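## Task

Read the kilogram weight printed on each case lid. At the start the north pallet (near the -y end of the track) holds four cases and the south pallet (near +y) holds two. Shift cases between the pallets until the north load is 22.5 kg or less and the south load is 50.0 kg or less. All six cases must finish resting directly on a pallet deck, with none stacked on another case and none hanging over a deck edge by more than about two finger widths. A case that falls to the floor may be picked up again, but it has to end lid up. Nothing may be knocked out of the work area. At the end the tools must have released everything and moved away, so that every case stays in place without the robot's help.

## Robot and tools

ROBOT. Two arms, left_arm and right_arm, ride separate carriages on one track that runs along y at x = 0. left_rail carries left_arm and stays on the +y half (position_m 0.6 to 3 m). right_rail carries right_arm and stays on the -y half (-3 to -0.6 m). Each arm's base sits at x = 0, y = its carriage position, z = 0.04 m, facing +x. Rows never drive a carriage; carriage travel adds straight onto the tool's position.

FRAME. A single table-fixed frame, in metres: z = 0 is the table top with +z up, +x is the direction the arms face, +y is toward their left, and y = 0 marks the track's middle. The table starts at x = 0.50 and covers only y from -0.90 to 0.90; beyond that the floor lies 0.53 m lower. The pallets rest on that floor near the track ends. cam_pallet_north views the -y end from above and cam_pallet_south the +y end; in both, +y runs roughly to the right of the image. The names left and right do not describe image sides.

TOOL. Each arm ends in a vacuum head with four cups facing along the cup point's +z. Relative to the cup point, cups sit at x = -62 and +62 mm; channel a owns the pair at y = -104.5 mm, channel b the pair at y = +104.5 mm. The rims cover 227 mm in x by 312 mm in y. A channel only grips if both of its cups seal fully on smooth flat surface; edges, holes or a bare cup leak and spoil that channel. Cardboard leaks somewhat.

execute_actions takes "actions", a list run in sequence. Each action may hold:
- "rows": 1 to 15 rows, each exactly 16 numbers in [-1, 1], one list covering both arms: left dx, dy, dz, rx, ry, rz, left suction_a, suction_b, then right dx, dy, dz, rx, ry, rz, suction_a, suction_b. Each row lasts one control step (1/30 s). dx..rz are an offset, not a pose: a target measured from the cup point's pose at the beginning of that action (for a call's first action, the last reported pose), expressed in the cup point's own axes. Rows do not accumulate; every row is relative to that same start. Scale: 1.0 = 0.6 m for dx, dy, dz and 180 degrees for the rotation vector rx, ry, rz. Suction values are settings: 1 on, 0 off, above 0.01 counts as on, and they persist, so repeat a tool's current values to leave it unchanged.
- "steps": 1 to 450, at least the row count, default 15. After the final row the arm keeps heading for that target.
- "until": stop conditions, e.g. {"left_rail": {"position_status": ["!=", "moving"]}}, or {"all": {"status": "ended"}} / {"any": {"status": "ended"}}. Numeric fields need a comparison string (=, !=, <, <=, >, >=). Until does not halt the arms.
- "left_rail" / "right_rail": {"position_m": absolute track position in metres}, {"speed_m_s": 0.01 to 1, default 1}, or {"stop": true}. An out-of-range value or unknown word rejects the entire call.
Empty actions list just returns state and images.

zoom_image: "camera" (cam_high, cam_low, cam_pallet_north, cam_pallet_south, cam_left_wrist, cam_right_wrist) and "region" [x0, y0, x1, y1] in pixels of that camera's latest image, origin top-left, at most 504 by 504.

finished_scene: "scene" 1 or 2; irreversible, reports success and loads the next task.

MOTION. Every step the commanded target is clamped to 100 mm and 16 degrees from the measured pose, and position outranks orientation. Joints are speed limited, so a long move may still be unfinished when results arrive; send the remainder next. Ramp offsets up gradually (about +0.01 per row is 0.18 m/s) to avoid shaking cases loose. To relocate a carriage: send position_m, then wait with an until on that rail's position_status not equal to moving; let it arrive before aiming the tool at scene points.

RESULTS. Per arm: end_effector_position (m) and end_effector_quat_wxyz, velocities, the Hand target being driven to, joint positions (rail, then six joints in rad), Wrist force and Wrist torque in tool axes (noisy, offset up to ~10 N, saturate near 200 N). suction_measured_a/b: 0 unsealed, 0.83+ airtight, lower means leaking; settles over ~1.3 s. part_present_a/b switch to 1 above 0.09 and back to 0 below 0.07. While either is 1 the controller assumes an 11.5 kg load. Rail fields: position_m, position_status (moving, done, contact_stop, time_out, stopped, stopped_with_arm, stopped_for_other_arm), position_answer (taken/not_taken). "pose unreachable" means the clearance check altered or blocked that arm's command.

PICK AND PLACE. Seal by pressing a channel's cups flat onto a lid; vacuum compresses cups up to ~21 mm. Carry slowly and centred; heavy or off-centre loads can tear loose. To release, lower in tiny steps until contact, then in one action switch both channels off while backing the tool straight away. For handovers between arms, set down, turn the giver off first, lift it clear, then turn the taker on.

AVOID. Any hard contact or pressing between the arms, carriages, tools, cameras or held cases (a held case counts as part of its arm). Outside force of 400 N or joint torque at its limit (pan/lift 686, elbow 402, wrists 99.5 N m) halts that arm for 10 s. Cups sealed on the table pin the tool; switch that channel off. Do not drop or slam cases or push anything out of the work area. Stray objects may occasionally get nudged.

Each tool is called as name(argument=value, ...) on one line, values as JSON.

## Session

execute_actions(actions=[])

Scene clock: 0.00 s.
left_arm: end_effector_position=(+0.8504, +2.5399, +0.4419) suction_measured_a=0.00 part_present_a=0 suction_measured_b=0.00 part_present_b=0 end_effector_quat_wxyz=(+0.001, -0.001, +1.000, -0.001) end_effector_velocity=(-0.000, +0.000, +0.000) end_effector_angular_velocity=(-0.000, -0.000, +0.000) | right_arm: end_effector_position=(+0.8494, -2.9280, +0.4377) suction_measured_a=0.00 part_present_a=0 suction_measured_b=0.00 part_present_b=0 end_effector_quat_wxyz=(-0.001, +0.000, +1.000, +0.001) end_effector_velocity=(+0.000, -0.000, -0.000) end_effector_angular_velocity=(+0.000, +0.000, -0.000)
Joint positions: left_arm=[ 2.541 -0.239 -1.5    2.091 -2.166 -1.572  1.331] | right_arm=[-2.929 -0.239 -1.497  2.093 -2.165 -1.57   1.332]
Joint velocities: left_arm=[ 0.  0. -0.  0. -0. -0.  0.] | right_arm=[ 0. -0.  0.  0. -0.  0. -0.]
Wrist force (N, on the end effector, along its own x y z axes, offset not removed): no reading
Wrist torque (N m, same axes, about the end effector's origin, offset not removed): no reading
Hand target (left_arm): +0.850, +2.540, +0.442; +0.001, -0.001, +1.000, -0.001
Hand target (right_arm): +0.849, -2.928, +0.438; -0.001, +0.000, +1.000, +0.001
left_rail: position_m=2.541 position_m_goal=2.541 speed_m_s=1.00 position_status=done position_answer=taken refusals=0
right_rail: position_m=-2.929 position_m_goal=-2.929 speed_m_s=1.00 position_status=done position_answer=taken refusals=0

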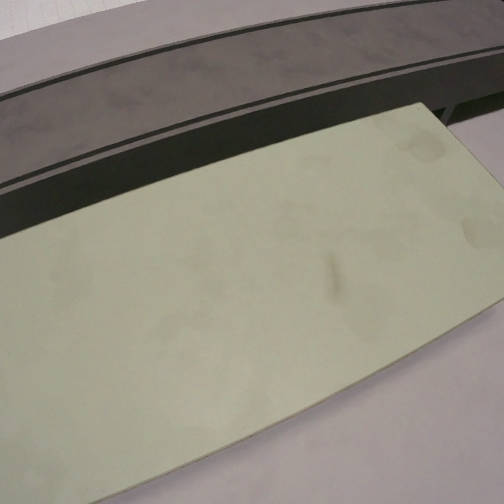

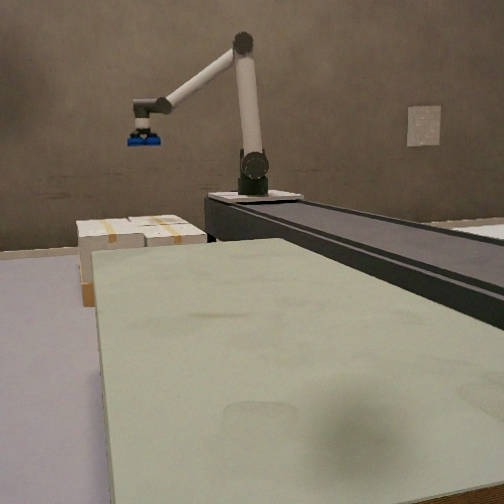

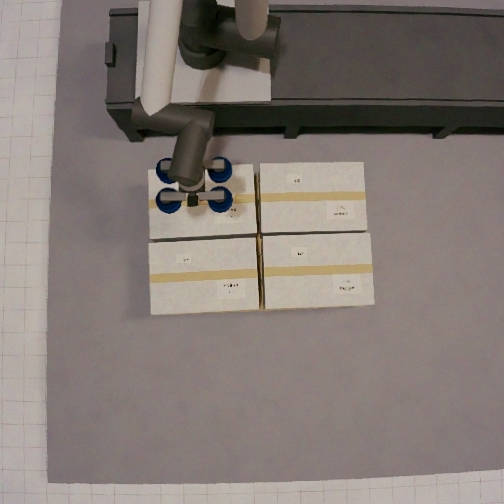

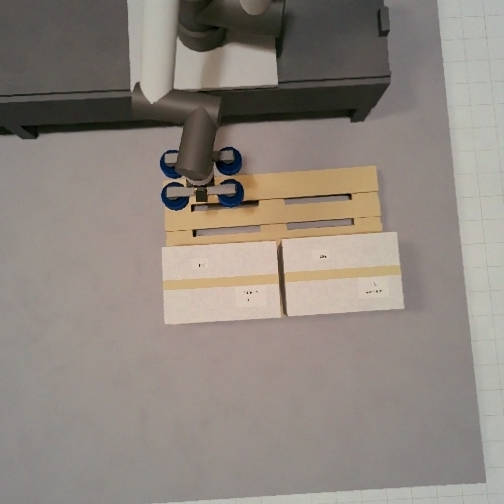

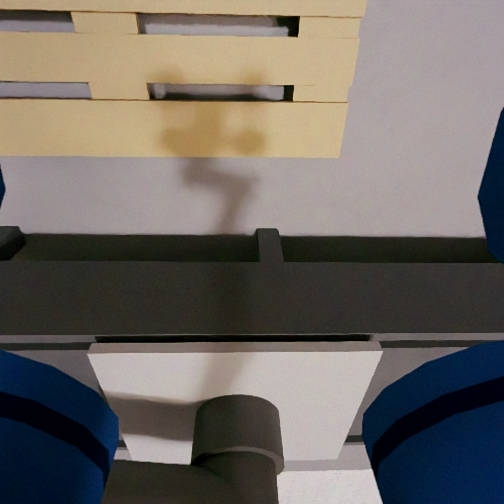

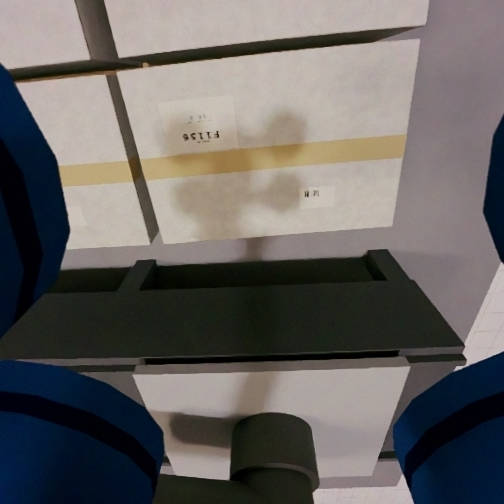

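zoom_image(camera="cam_pallet_north", region=[140, 150, 390, 320])

zoom_image(camera="cam_pallet_south", region=[150, 150, 420, 330])

zoom_image(camera="cam_right_wrist", region=[140, 80, 360, 230])

Region (140, 150, 390, 320) of cam_pallet_north's 504x504 image, scaled by 2.016, with more detail than that image has; it fills the top 343 rows of this view, and the rest is white.

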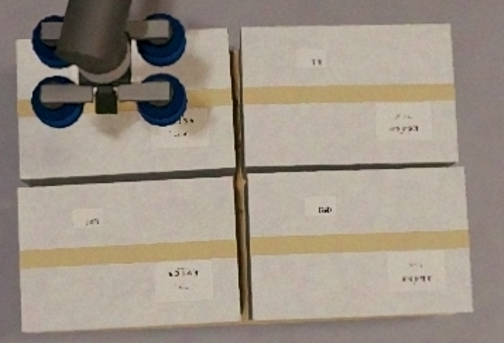

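Region (150, 150, 420, 330) of cam_pallet_south's 504x504 image, scaled by 1.867, with more detail than that image has.

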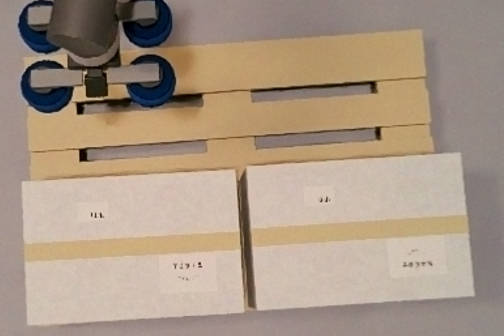

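Region (140, 80, 360, 230) of cam_right_wrist's 504x504 image, scaled by 2.291, with more detail than that image has; it fills the top 344 rows of this view, and the rest is white.

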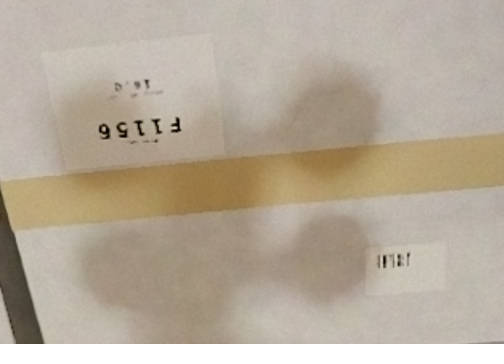

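zoom_image(camera="cam_right_wrist", region=[160, 95, 240, 155])

zoom_image(camera="cam_pallet_north", region=[320, 195, 370, 300])

Region (160, 95, 240, 155) of cam_right_wrist's 504x504 image, scaled by 6.300, with more detail than that image has; it fills the top 378 rows of this view, and the rest is white.

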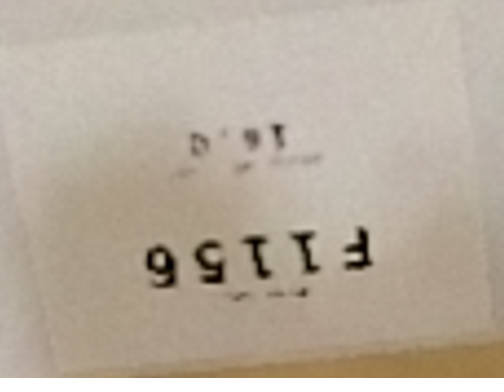

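Region (320, 195, 370, 300) of cam_pallet_north's 504x504 image, scaled by 4.800, with more detail than that image has; it fills the left 240 columns of this view, and the rest is white.

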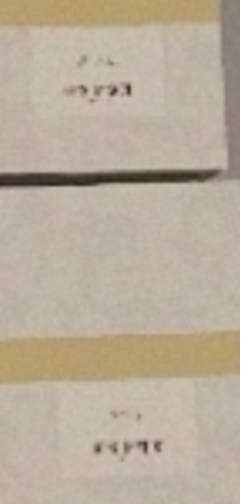

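execute_actions(actions=[{"rows":[[-0.75,0.3,0.25,0,0,0,0,0,-0.75,0.3,0.25,0,0,0,0,0]],"steps":75}])

Scene clock: 5.27 s.
left_arm: end_effector_position=(+1.3008, +2.7198, +0.2926) suction_measured_a=0.00 part_present_a=0 suction_measured_b=0.00 part_present_b=0 end_effector_quat_wxyz=(+0.002, -0.001, +1.000, -0.001) end_effector_velocity=(+0.000, +0.000, -0.000) end_effector_angular_velocity=(-0.000, -0.000, +0.000) | right_arm: end_effector_position=(+1.2991, -2.7481, +0.2870) suction_measured_a=0.00 part_present_a=0 suction_measured_b=0.00 part_present_b=0 end_effector_quat_wxyz=(-0.001, +0.000, +1.000, +0.001) end_effector_velocity=(+0.000, -0.000, -0.000) end_effector_angular_velocity=(+0.000, +0.000, +0.000)
Joint positions: left_arm=[ 2.541 -0.017 -0.925  1.481 -2.13  -1.572  1.553] | right_arm=[-2.929 -0.016 -0.923  1.484 -2.129 -1.57   1.555]
Joint velocities: left_arm=[ 0.  0.  0. -0.  0. -0.  0.] | right_arm=[ 0. -0.  0. -0. -0.  0. -0.]
Wrist force (N, on the end effector, along its own x y z axes, offset not removed): left_arm=[6.5 -0.4 -3.4] | right_arm=[4.4 -4.3 7.6]
Wrist torque (N m, same axes, about the end effector's origin, offset not removed): left_arm=[-0.18 -0.97 -0.02] | right_arm=[-0.81 -0.84 -0.56]
Hand target (left_arm): +1.301, +2.720, +0.293; +0.002, -0.001, +1.000, -0.001
Hand target (right_arm): +1.299, -2.748, +0.287; -0.001, +0.000, +1.000, +0.001
Off the commanded pose (left_arm): 0.000 m, 0 deg.
Off the commanded pose (right_arm): 0.000 m, 0 deg.
left_rail: position_m=2.541 position_m_goal=2.541 speed_m_s=1.00 position_status=done position_answer=taken refusals=0
right_rail: position_m=-2.929 position_m_goal=-2.929 speed_m_s=1.00 position_status=done position_answer=taken refusals=0

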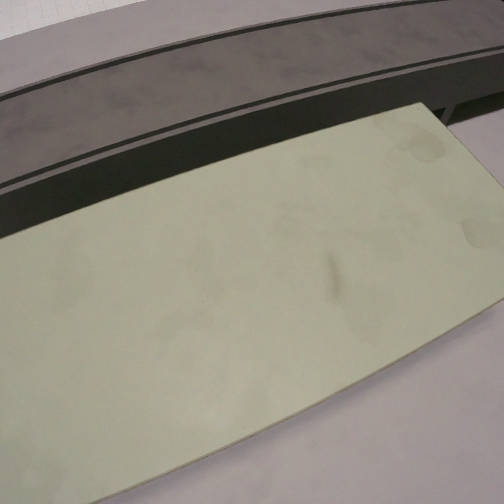

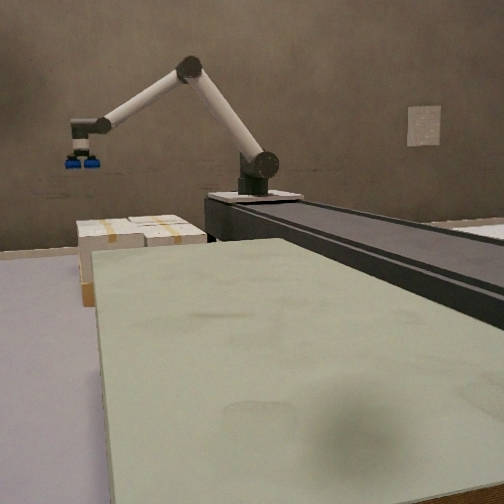

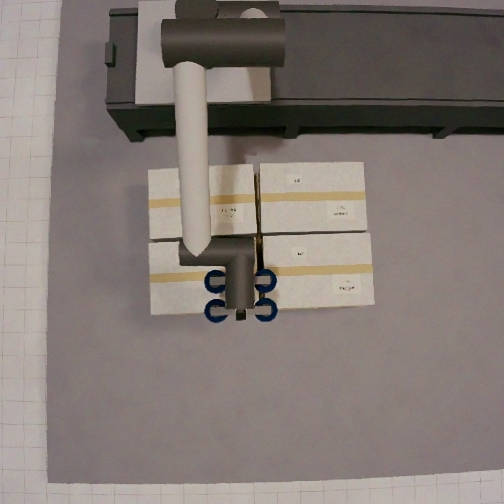

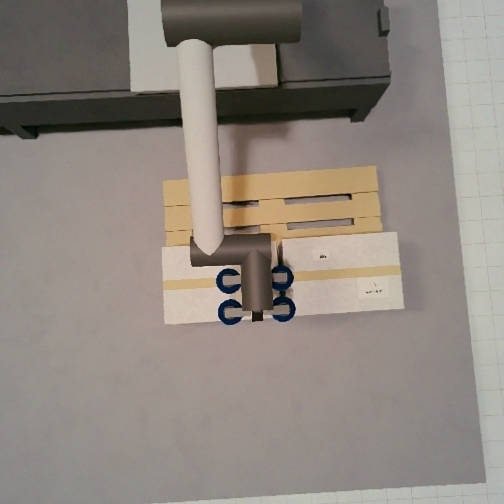

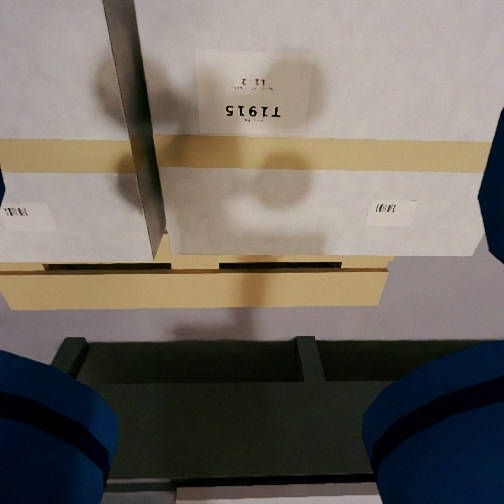

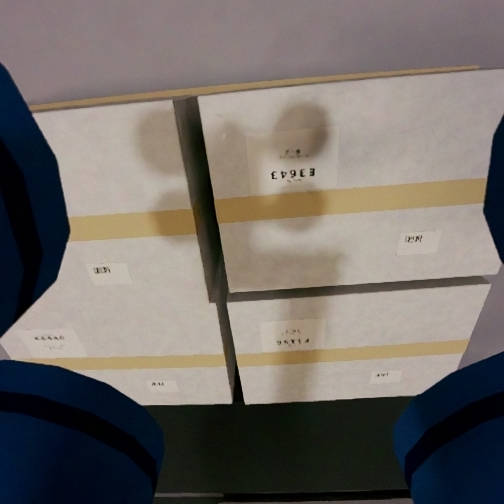

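zoom_image(camera="cam_right_wrist", region=[250, 130, 340, 200])

zoom_image(camera="cam_left_wrist", region=[200, 60, 310, 135])

execute_actions(actions=[{"rows":[[0,0.47,0,0,0,0,0,0,0.2,0,0,0,0,0,0,0]],"left_rail":{"position_m":3.0},"right_rail":{"position_m":-2.42},"steps":60,"until":{"all":{"status":"ended"}}}])

Region (250, 130, 340, 200) of cam_right_wrist's 504x504 image, scaled by 5.600, with more detail than that image has.

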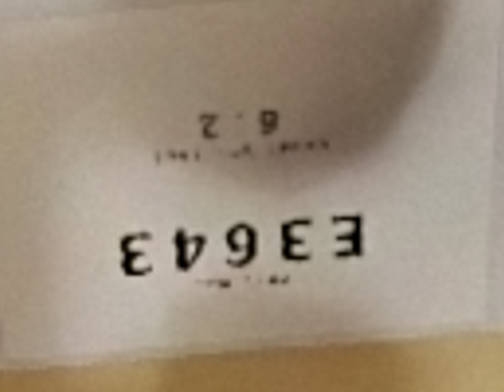

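Region (200, 60, 310, 135) of cam_left_wrist's 504x504 image, scaled by 4.582, with more detail than that image has; it fills the top 344 rows of this view, and the rest is white.

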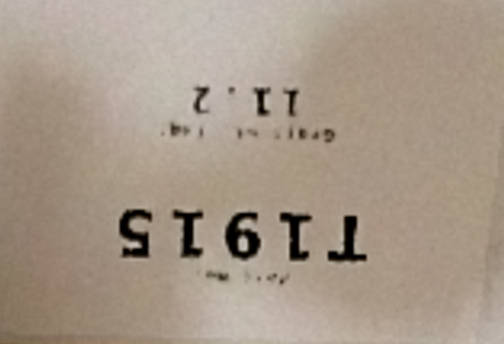

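Scene clock: 6.97 s.
left_arm: end_effector_position=(+1.3009, +3.4614, +0.2927) suction_measured_a=0.00 part_present_a=0 suction_measured_b=0.00 part_present_b=0 end_effector_quat_wxyz=(+0.002, -0.001, +1.000, -0.001) end_effector_velocity=(-0.000, -0.000, -0.000) end_effector_angular_velocity=(-0.000, +0.000, -0.000) | right_arm: end_effector_position=(+1.1790, -2.2392, +0.2873) suction_measured_a=0.00 part_present_a=0 suction_measured_b=0.00 part_present_b=0 end_effector_quat_wxyz=(-0.001, +0.000, +1.000, +0.001) end_effector_velocity=(+0.000, +0.002, +0.000) end_effector_angular_velocity=(-0.000, -0.000, -0.002)
Joint positions: left_arm=[ 3.     0.195 -0.857  1.353 -2.071 -1.572  1.765] | right_arm=[-2.42  -0.018 -1.038  1.69  -2.221 -1.57   1.553]
Joint velocities: left_arm=[-0.  0.  0. -0.  0.  0.  0.] | right_arm=[ 0.004 -0.002 -0.    -0.    -0.    -0.    -0.   ]
Wrist force (N, on the end effector, along its own x y z axes, offset not removed): left_arm=[6.9 -1.7 -3.4] | right_arm=[-2.7 2.8 1.7]
Wrist torque (N m, same axes, about the end effector's origin, offset not removed): left_arm=[-0.19 -1.04 -0.19] | right_arm=[0.14 -0.08 -0.51]
Hand target (left_arm): +1.301, +3.461, +0.293; +0.002, -0.001, +1.000, -0.000
Hand target (right_arm): +1.179, -2.240, +0.287; -0.001, +0.000, +1.000, +0.001
Off the commanded pose (left_arm): 0.001 m, 0 deg.
Off the commanded pose (right_arm): 0.000 m, 0 deg.
left_rail: position_m=3.000 position_m_goal=3.000 speed_m_s=1.00 position_status=done position_answer=taken refusals=0
right_rail: position_m=-2.420 position_m_goal=-2.420 speed_m_s=1.00 position_status=done position_answer=taken refusals=0

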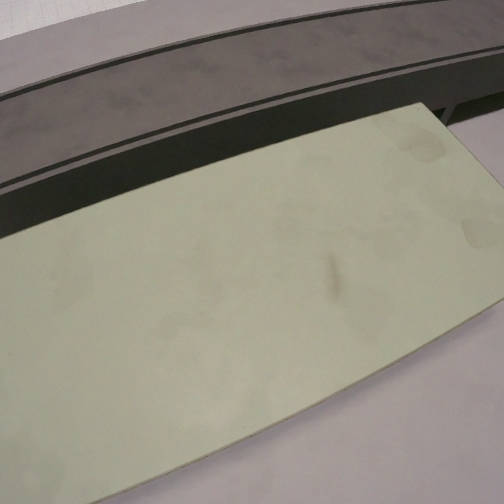

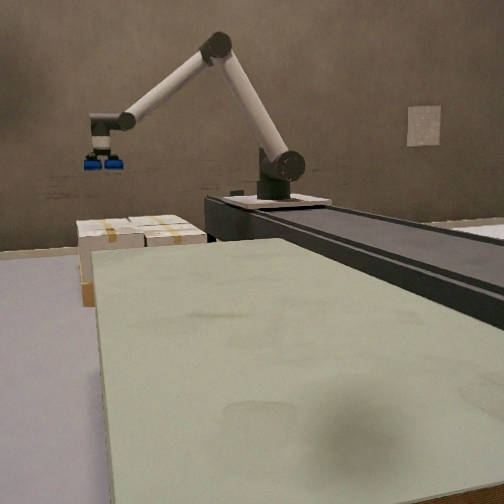

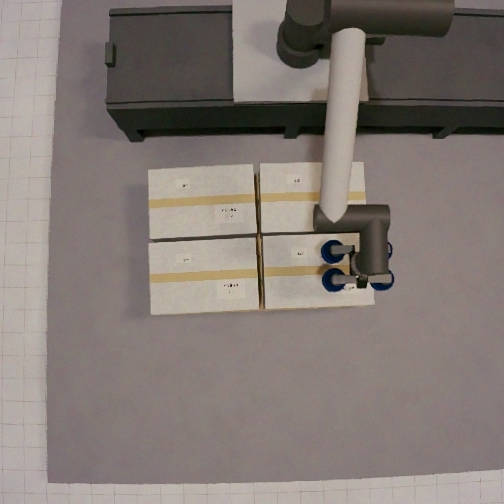

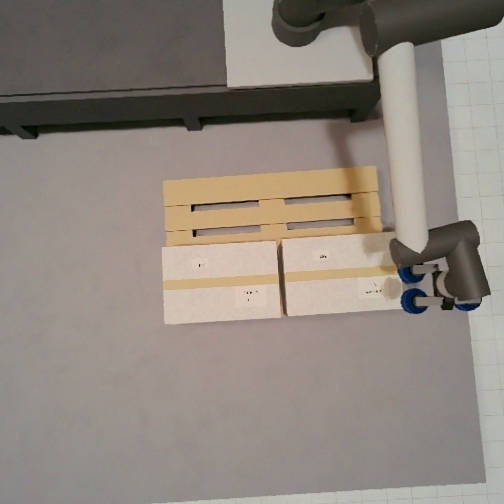

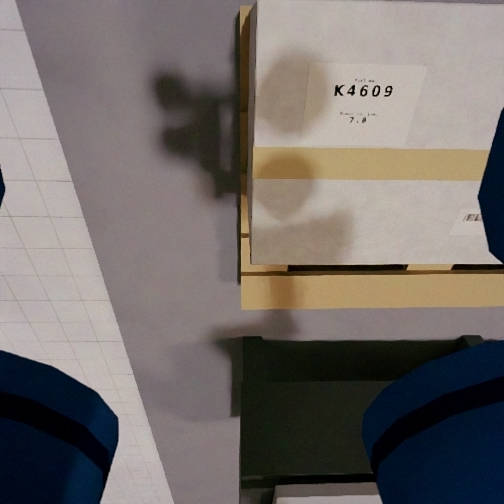

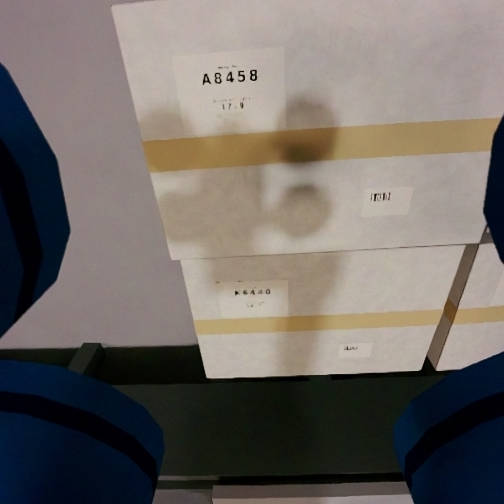

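zoom_image(camera="cam_right_wrist", region=[180, 55, 280, 130])

zoom_image(camera="cam_right_wrist", region=[220, 275, 290, 320])

zoom_image(camera="cam_left_wrist", region=[310, 65, 420, 140])

Region (180, 55, 280, 130) of cam_right_wrist's 504x504 image, scaled by 5.040, with more detail than that image has; it fills the top 378 rows of this view, and the rest is white.

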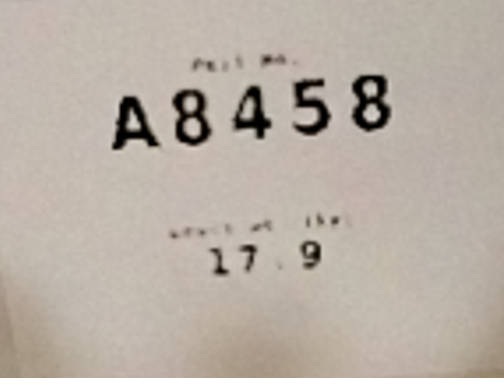

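Region (220, 275, 290, 320) of cam_right_wrist's 504x504 image, scaled by 7.200, with more detail than that image has; it fills the top 324 rows of this view, and the rest is white.

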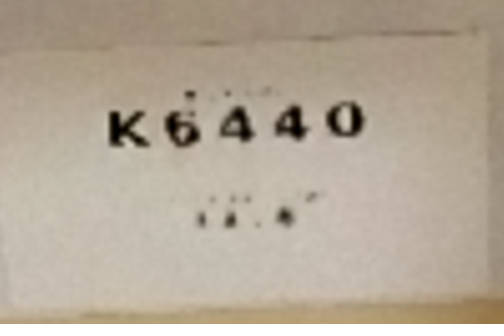

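Region (310, 65, 420, 140) of cam_left_wrist's 504x504 image, scaled by 4.582, with more detail than that image has; it fills the top 344 rows of this view, and the rest is white.

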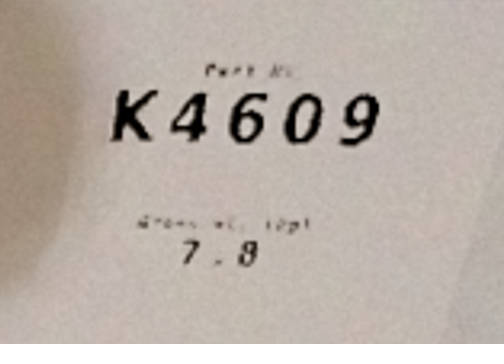

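execute_actions(actions=[{"rows":[[0.75,-0.76,0,0,0,0,0,0,0.45,-0.05,0.2,0,0,0,0,0]],"left_rail":{"position_m":0.9},"steps":45}])

zoom_image(camera="cam_right_wrist", region=[100, 0, 400, 250])

Scene clock: 12.47 s.
left_arm: end_effector_position=(+0.8511, +1.7997, +0.2918) suction_measured_a=0.00 part_present_a=0 suction_measured_b=0.00 part_present_b=0 end_effector_quat_wxyz=(+0.001, -0.001, +1.000, -0.001) end_effector_velocity=(-0.005, -1.005, +0.001) end_effector_angular_velocity=(+0.001, -0.001, +0.002) | right_arm: end_effector_position=(+0.9086, -2.2692, +0.1680) suction_measured_a=0.00 part_present_a=0 suction_measured_b=0.00 part_present_b=0 end_effector_quat_wxyz=(-0.001, +0.000, +1.000, +0.001) end_effector_velocity=(-0.000, -0.000, -0.000) end_effector_angular_velocity=(+0.000, +0.000, -0.000)
Joint positions: left_arm=[ 1.794 -0.231 -1.363  2.198 -2.409 -1.573  1.338] | right_arm=[-2.42  -0.056 -1.162  2.156 -2.562 -1.57   1.515]
Joint velocities: left_arm=[-1.    -0.008 -0.006  0.006 -0.001  0.001 -0.009] | right_arm=[ 0. -0. -0.  0. -0.  0. -0.]
Wrist force (N, on the end effector, along its own x y z axes, offset not removed): left_arm=[8.0 0.3 -3.7] | right_arm=[-0.5 -1.8 -6.0]
Wrist torque (N m, same axes, about the end effector's origin, offset not removed): left_arm=[0.01 -1.26 -0.06] | right_arm=[-0.25 -0.48 -0.53]
Hand target (left_arm): +0.851, +1.738, +0.292; +0.001, -0.001, +1.000, -0.001
Hand target (right_arm): +0.909, -2.269, +0.168; -0.001, +0.000, +1.000, +0.001
Off the commanded pose (left_arm): 0.001 m, 0 deg.
Off the commanded pose (right_arm): 0.000 m, 0 deg.
left_rail: position_m=1.794 position_m_goal=0.900 speed_m_s=1.00 position_status=moving position_answer=taken refusals=0
right_rail: position_m=-2.420 position_m_goal=-2.420 speed_m_s=1.00 position_status=done position_answer=taken refusals=0

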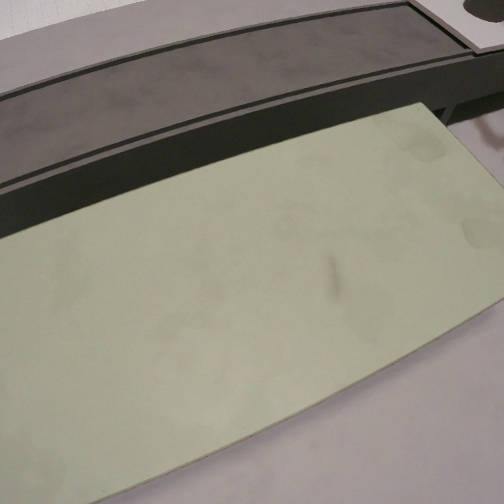

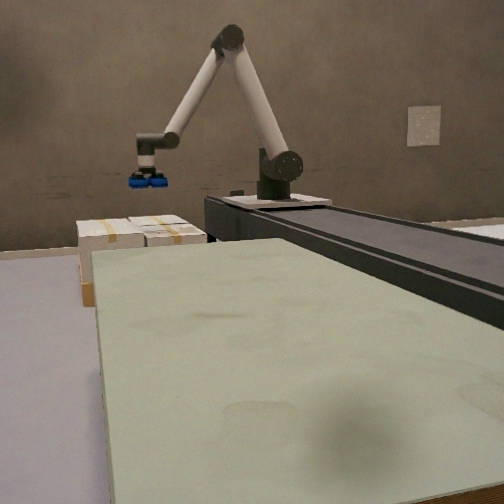

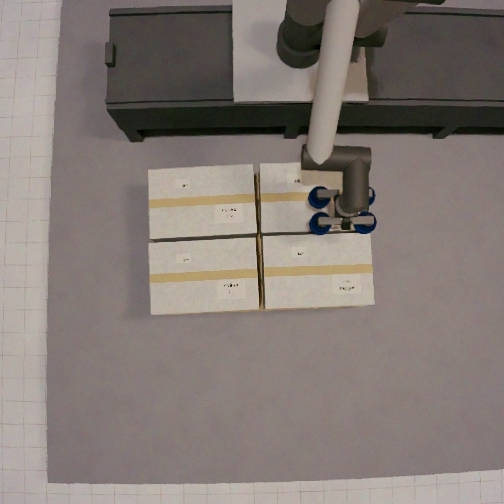

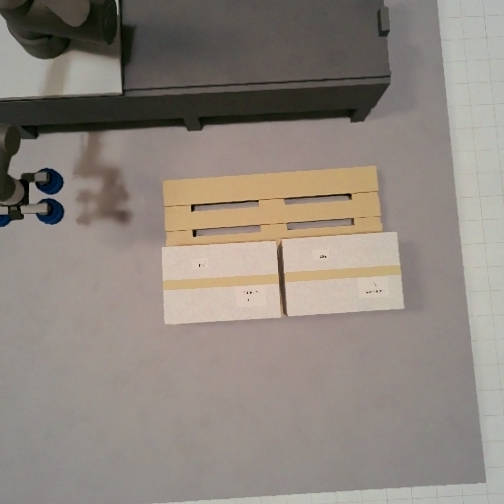

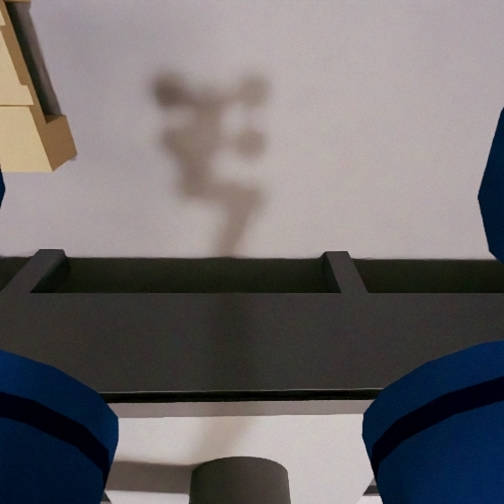

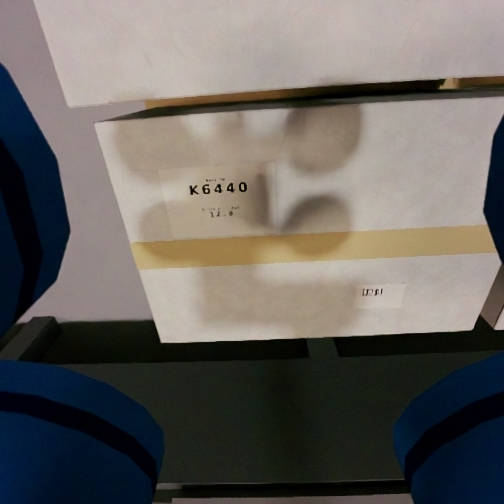

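Region (100, 0, 400, 250) of cam_right_wrist's 504x504 image, scaled by 1.680, with more detail than that image has.

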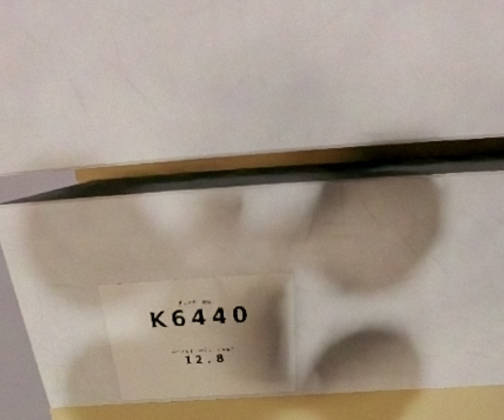

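execute_actions(actions=[{"steps":1},{"rows":[[0,0,0,0,0,0,0,0,0.165,-0.168,0.3,0,0,-0.013,0,0]],"steps":30}])

zoom_image(camera="cam_pallet_north", region=[240, 140, 400, 260])

Scene clock: 15.40 s.
left_arm: end_effector_position=(+0.8507, +0.9051, +0.2918) suction_measured_a=0.00 part_present_a=0 suction_measured_b=0.00 part_present_b=0 end_effector_quat_wxyz=(+0.001, -0.001, +1.000, -0.001) end_effector_velocity=(+0.000, -0.000, -0.000) end_effector_angular_velocity=(+0.000, +0.000, -0.000) | right_arm: end_effector_position=(+0.8093, -2.3696, -0.0114) suction_measured_a=0.00 part_present_a=0 suction_measured_b=0.00 part_present_b=0 end_effector_quat_wxyz=(-0.001, -0.020, +1.000, +0.001) end_effector_velocity=(-0.000, -0.000, -0.000) end_effector_angular_velocity=(+0.000, -0.000, +0.000)
Joint positions: left_arm=[ 0.9   -0.232 -1.363  2.199 -2.409 -1.572  1.338] | right_arm=[-2.42  -0.189 -0.978  2.348 -2.938 -1.57   1.341]
Joint velocities: left_arm=[ 0. -0.  0. -0.  0. -0.  0.] | right_arm=[ 0.    -0.     0.001  0.    -0.001  0.    -0.   ]
Wrist force (N, on the end effector, along its own x y z axes, offset not removed): left_arm=[3.6 -1.6 -4.1] | right_arm=[-0.1 1.6 1.0]
Wrist torque (N m, same axes, about the end effector's origin, offset not removed): left_arm=[-0.27 -0.74 -0.11] | right_arm=[-0.02 -0.32 -0.70]
Hand target (left_arm): +0.851, +0.905, +0.292; +0.001, -0.001, +1.000, -0.001
Hand target (right_arm): +0.809, -2.370, -0.011; -0.001, -0.020, +1.000, +0.001
Off the commanded pose (left_arm): 0.000 m, 0 deg.
Off the commanded pose (right_arm): 0.001 m, 0 deg.
left_rail: position_m=0.900 position_m_goal=0.900 speed_m_s=1.00 position_status=done position_answer=taken refusals=0
right_rail: position_m=-2.420 position_m_goal=-2.420 speed_m_s=1.00 position_status=done position_answer=taken refusals=0

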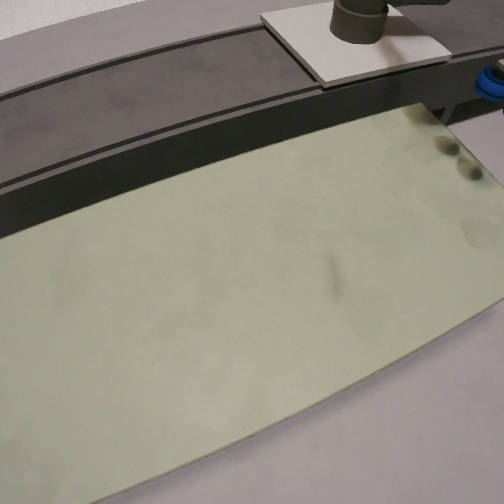

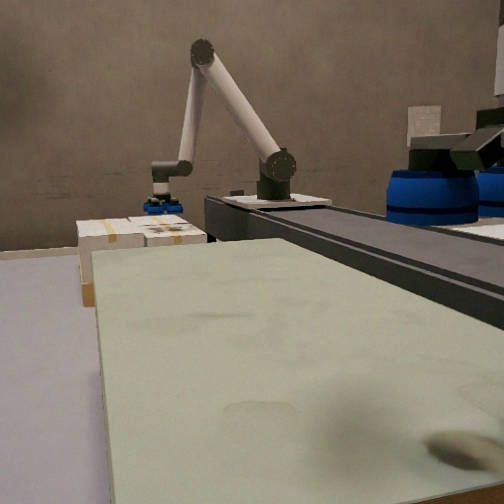

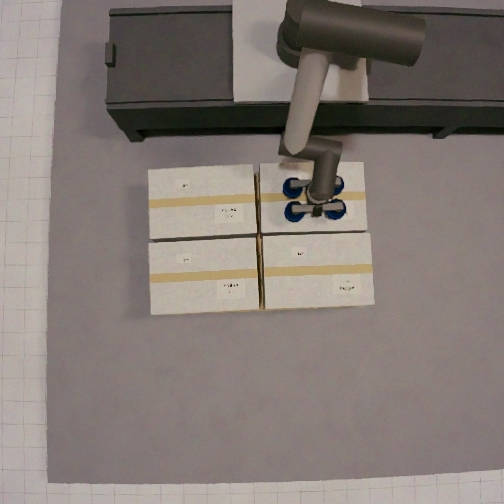

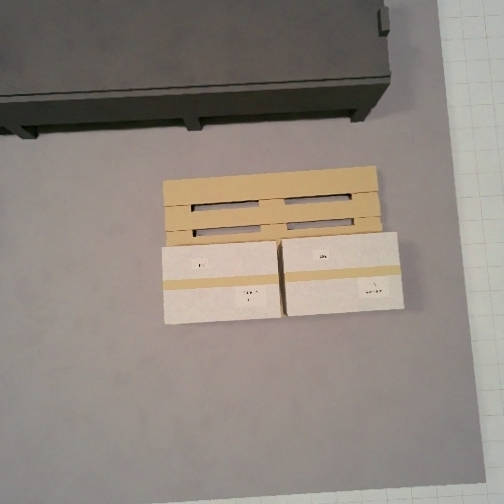

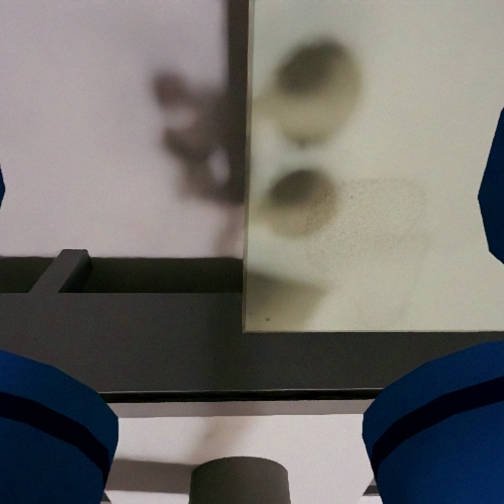

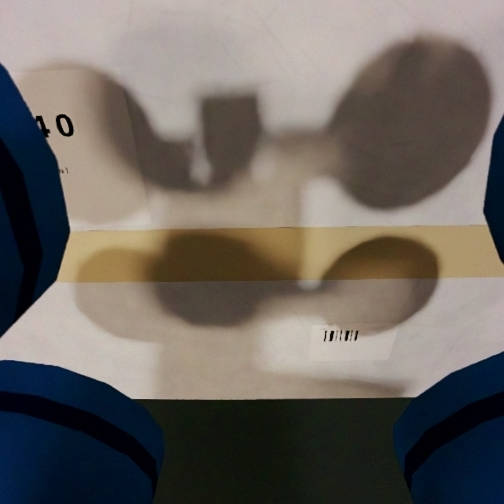

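Region (240, 140, 400, 260) of cam_pallet_north's 504x504 image, scaled by 3.150, with more detail than that image has; it fills the top 378 rows of this view, and the rest is white.

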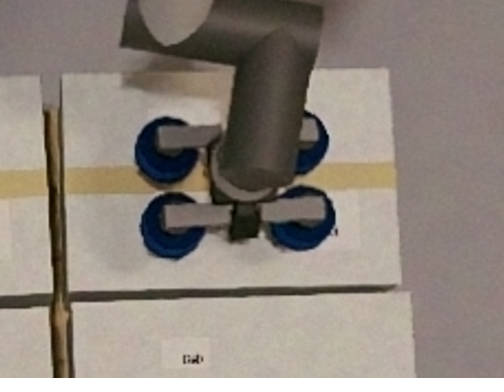

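execute_actions(actions=[{"rows":[[0,0,0,0,0,0,0,0,0.03,0,0.07,0,0,0,0,0],[0,0,0,0,0,0,0,0,0.03,0,0.14,0,0,0,0,0]],"steps":15}])

zoom_image(camera="cam_low", region=[110, 170, 230, 260])

zoom_image(camera="cam_pallet_north", region=[240, 140, 400, 260])

Scene clock: 17.03 s.
left_arm: end_effector_position=(+0.8507, +0.9051, +0.2918) suction_measured_a=0.00 part_present_a=0 suction_measured_b=0.00 part_present_b=0 end_effector_quat_wxyz=(+0.001, -0.001, +1.000, -0.001) end_effector_velocity=(+0.000, -0.000, +0.000) end_effector_angular_velocity=(-0.000, -0.000, +0.000) | right_arm: end_effector_position=(+0.7909, -2.3703, -0.0947) suction_measured_a=0.00 part_present_a=0 suction_measured_b=0.00 part_present_b=0 end_effector_quat_wxyz=(-0.001, -0.020, +1.000, +0.001) end_effector_velocity=(+0.003, -0.000, -0.008) end_effector_angular_velocity=(-0.001, -0.007, +0.000)
Joint positions: left_arm=[ 0.9   -0.232 -1.363  2.199 -2.409 -1.572  1.338] | right_arm=[-2.42  -0.194 -0.846  2.367 -3.088 -1.57   1.336]
Joint velocities: left_arm=[ 0. -0.  0. -0. -0. -0. -0.] | right_arm=[ 0.    -0.     0.014 -0.003 -0.018  0.001 -0.   ]
Wrist force (N, on the end effector, along its own x y z axes, offset not removed): left_arm=[8.0 -2.1 0.2] | right_arm=[2.9 1.8 -3.3]
Wrist torque (N m, same axes, about the end effector's origin, offset not removed): left_arm=[-0.33 -1.15 -0.12] | right_arm=[0.13 -0.79 -0.56]
Hand target (left_arm): +0.851, +0.905, +0.292; +0.001, -0.001, +1.000, -0.001
Hand target (right_arm): +0.791, -2.371, -0.095; -0.001, -0.020, +1.000, +0.001
Off the commanded pose (left_arm): 0.000 m, 0 deg.
Off the commanded pose (right_arm): 0.001 m, 0 deg.
left_rail: position_m=0.900 position_m_goal=0.900 speed_m_s=1.00 position_status=done position_answer=taken refusals=0
right_rail: position_m=-2.420 position_m_goal=-2.420 speed_m_s=1.00 position_status=done position_answer=taken refusals=0

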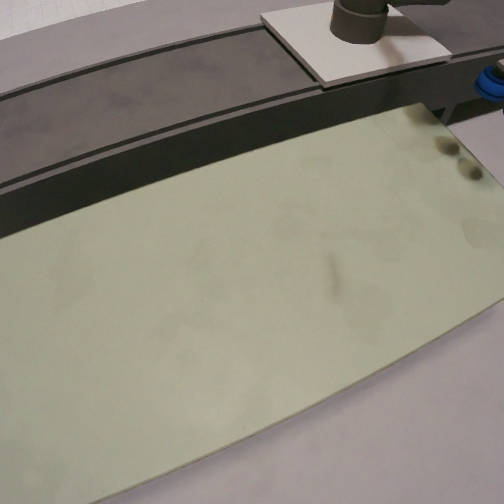

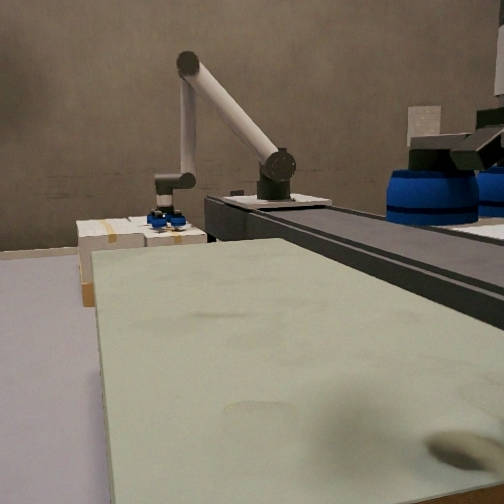

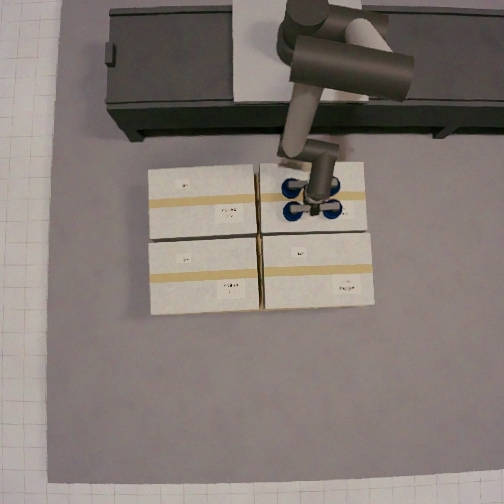

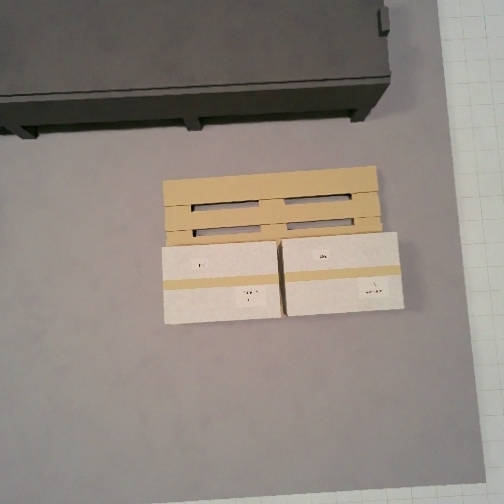

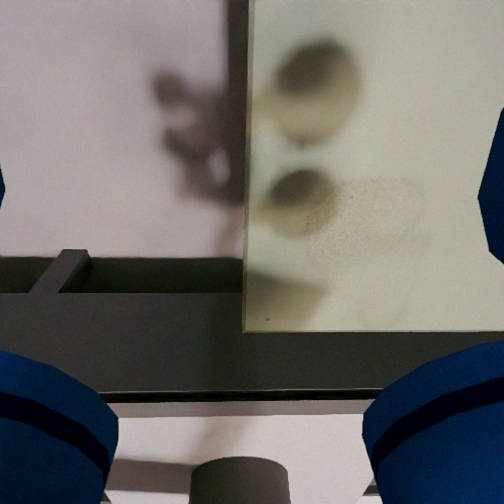

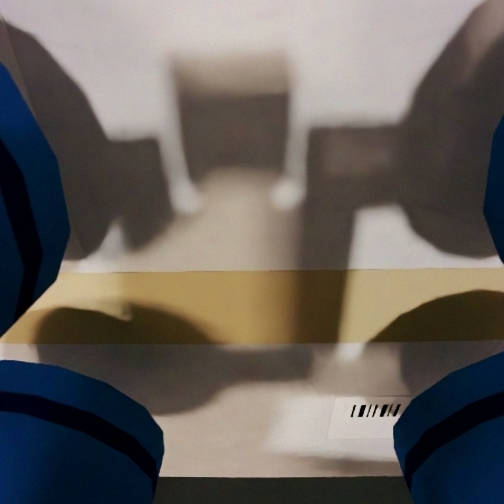

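Region (110, 170, 230, 260) of cam_low's 504x504 image, scaled by 4.200, with more detail than that image has; it fills the top 378 rows of this view, and the rest is white.

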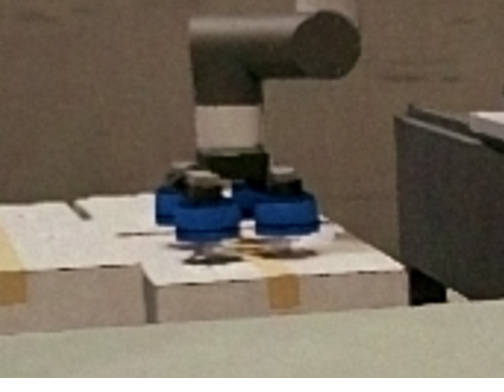

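Region (240, 140, 400, 260) of cam_pallet_north's 504x504 image, scaled by 3.150, with more detail than that image has; it fills the top 378 rows of this view, and the rest is white.

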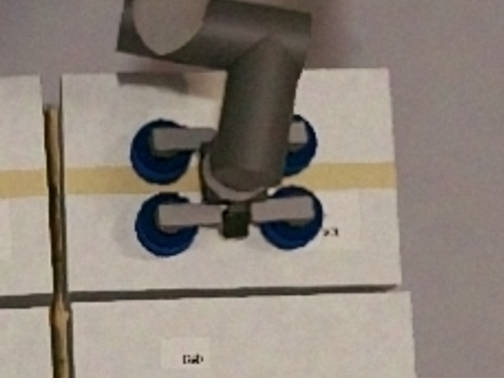

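execute_actions(actions=[{"rows":[[0,0,0,0,0,0,0,0,0.025,0,0.02,0,0,0,0,0],[0,0,0,0,0,0,0,0,0.025,0,0.04,0,0,0,0,0],[0,0,0,0,0,0,0,0,0.025,0,0.06,0,0,0,0,0],[0,0,0,0,0,0,0,0,0.025,0,0.075,0,0,0,1,1]],"steps":20}])

Scene clock: 18.47 s.
left_arm: end_effector_position=(+0.8507, +0.9051, +0.2918) suction_measured_a=0.00 part_present_a=0 suction_measured_b=0.00 part_present_b=0 end_effector_quat_wxyz=(+0.001, -0.001, +1.000, -0.001) end_effector_velocity=(+0.000, +0.000, -0.000) end_effector_angular_velocity=(+0.000, +0.000, -0.000) | right_arm: end_effector_position=(+0.7759, -2.3709, -0.1395) suction_measured_a=0.85 part_present_a=1 suction_measured_b=0.85 part_present_b=1 end_effector_quat_wxyz=(-0.001, -0.020, +1.000, +0.001) end_effector_velocity=(+0.000, -0.000, -0.000) end_effector_angular_velocity=(-0.000, -0.001, -0.000)
Joint positions: left_arm=[ 0.9   -0.232 -1.363  2.199 -2.409 -1.572  1.338] | right_arm=[-2.42  -0.199 -0.772  2.377 -3.173 -1.57   1.331]
Joint velocities: left_arm=[ 0.  0.  0. -0.  0. -0.  0.] | right_arm=[ 0.     0.     0.001 -0.    -0.001  0.     0.   ]
Wrist force (N, on the end effector, along its own x y z axes, offset not removed): left_arm=[4.9 0.8 -3.0] | right_arm=[-6.1 -0.8 6.7]
Wrist torque (N m, same axes, about the end effector's origin, offset not removed): left_arm=[-0.04 -0.76 -0.21] | right_arm=[-0.87 -2.84 -0.71]
Hand target (left_arm): +0.851, +0.905, +0.292; +0.001, -0.001, +1.000, -0.001
Hand target (right_arm): +0.776, -2.371, -0.140; -0.001, -0.020, +1.000, +0.001
Off the commanded pose (left_arm): 0.000 m, 0 deg.
Off the commanded pose (right_arm): 0.000 m, 0 deg.
left_rail: position_m=0.900 position_m_goal=0.900 speed_m_s=1.00 position_status=done position_answer=taken refusals=0
right_rail: position_m=-2.420 position_m_goal=-2.420 speed_m_s=1.00 position_status=done position_answer=taken refusals=0

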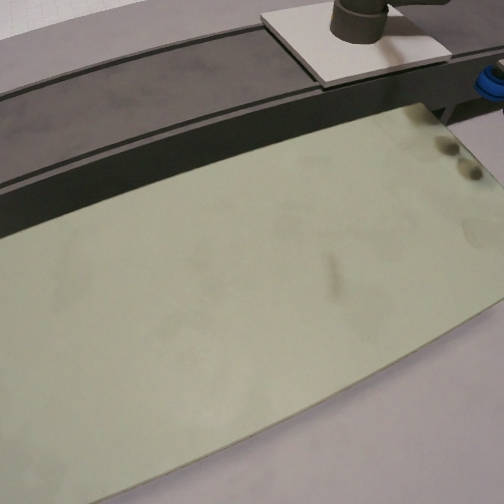

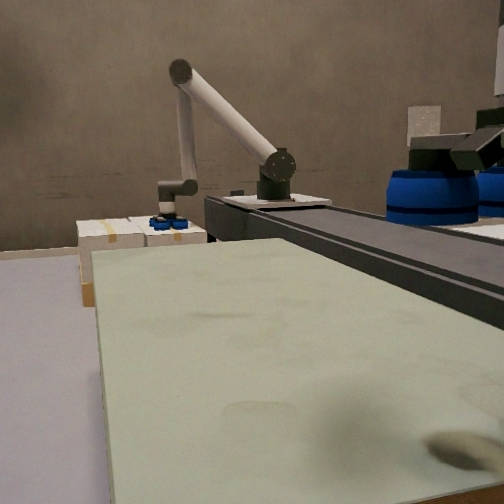

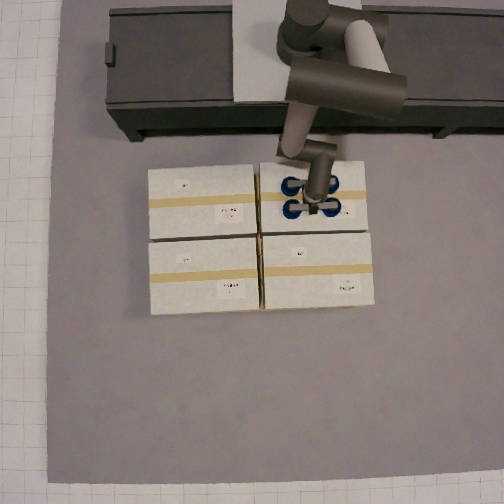

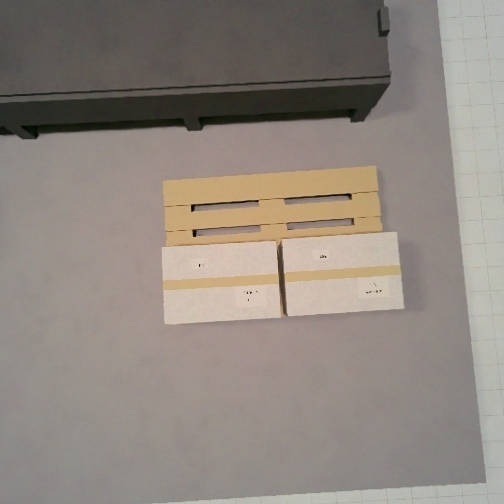

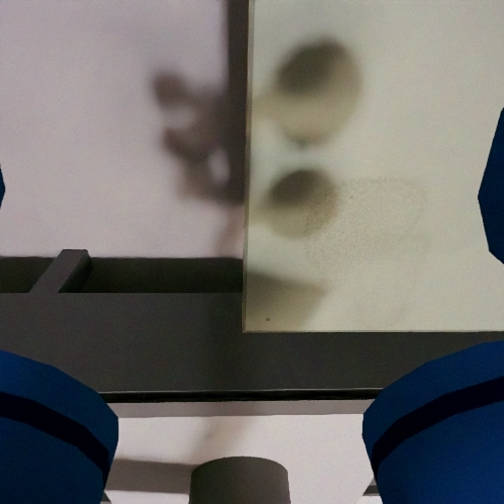

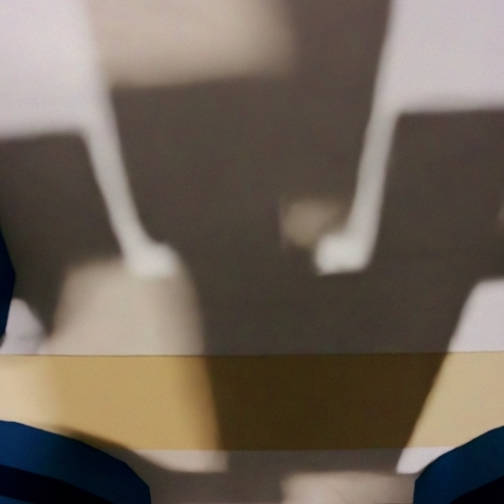

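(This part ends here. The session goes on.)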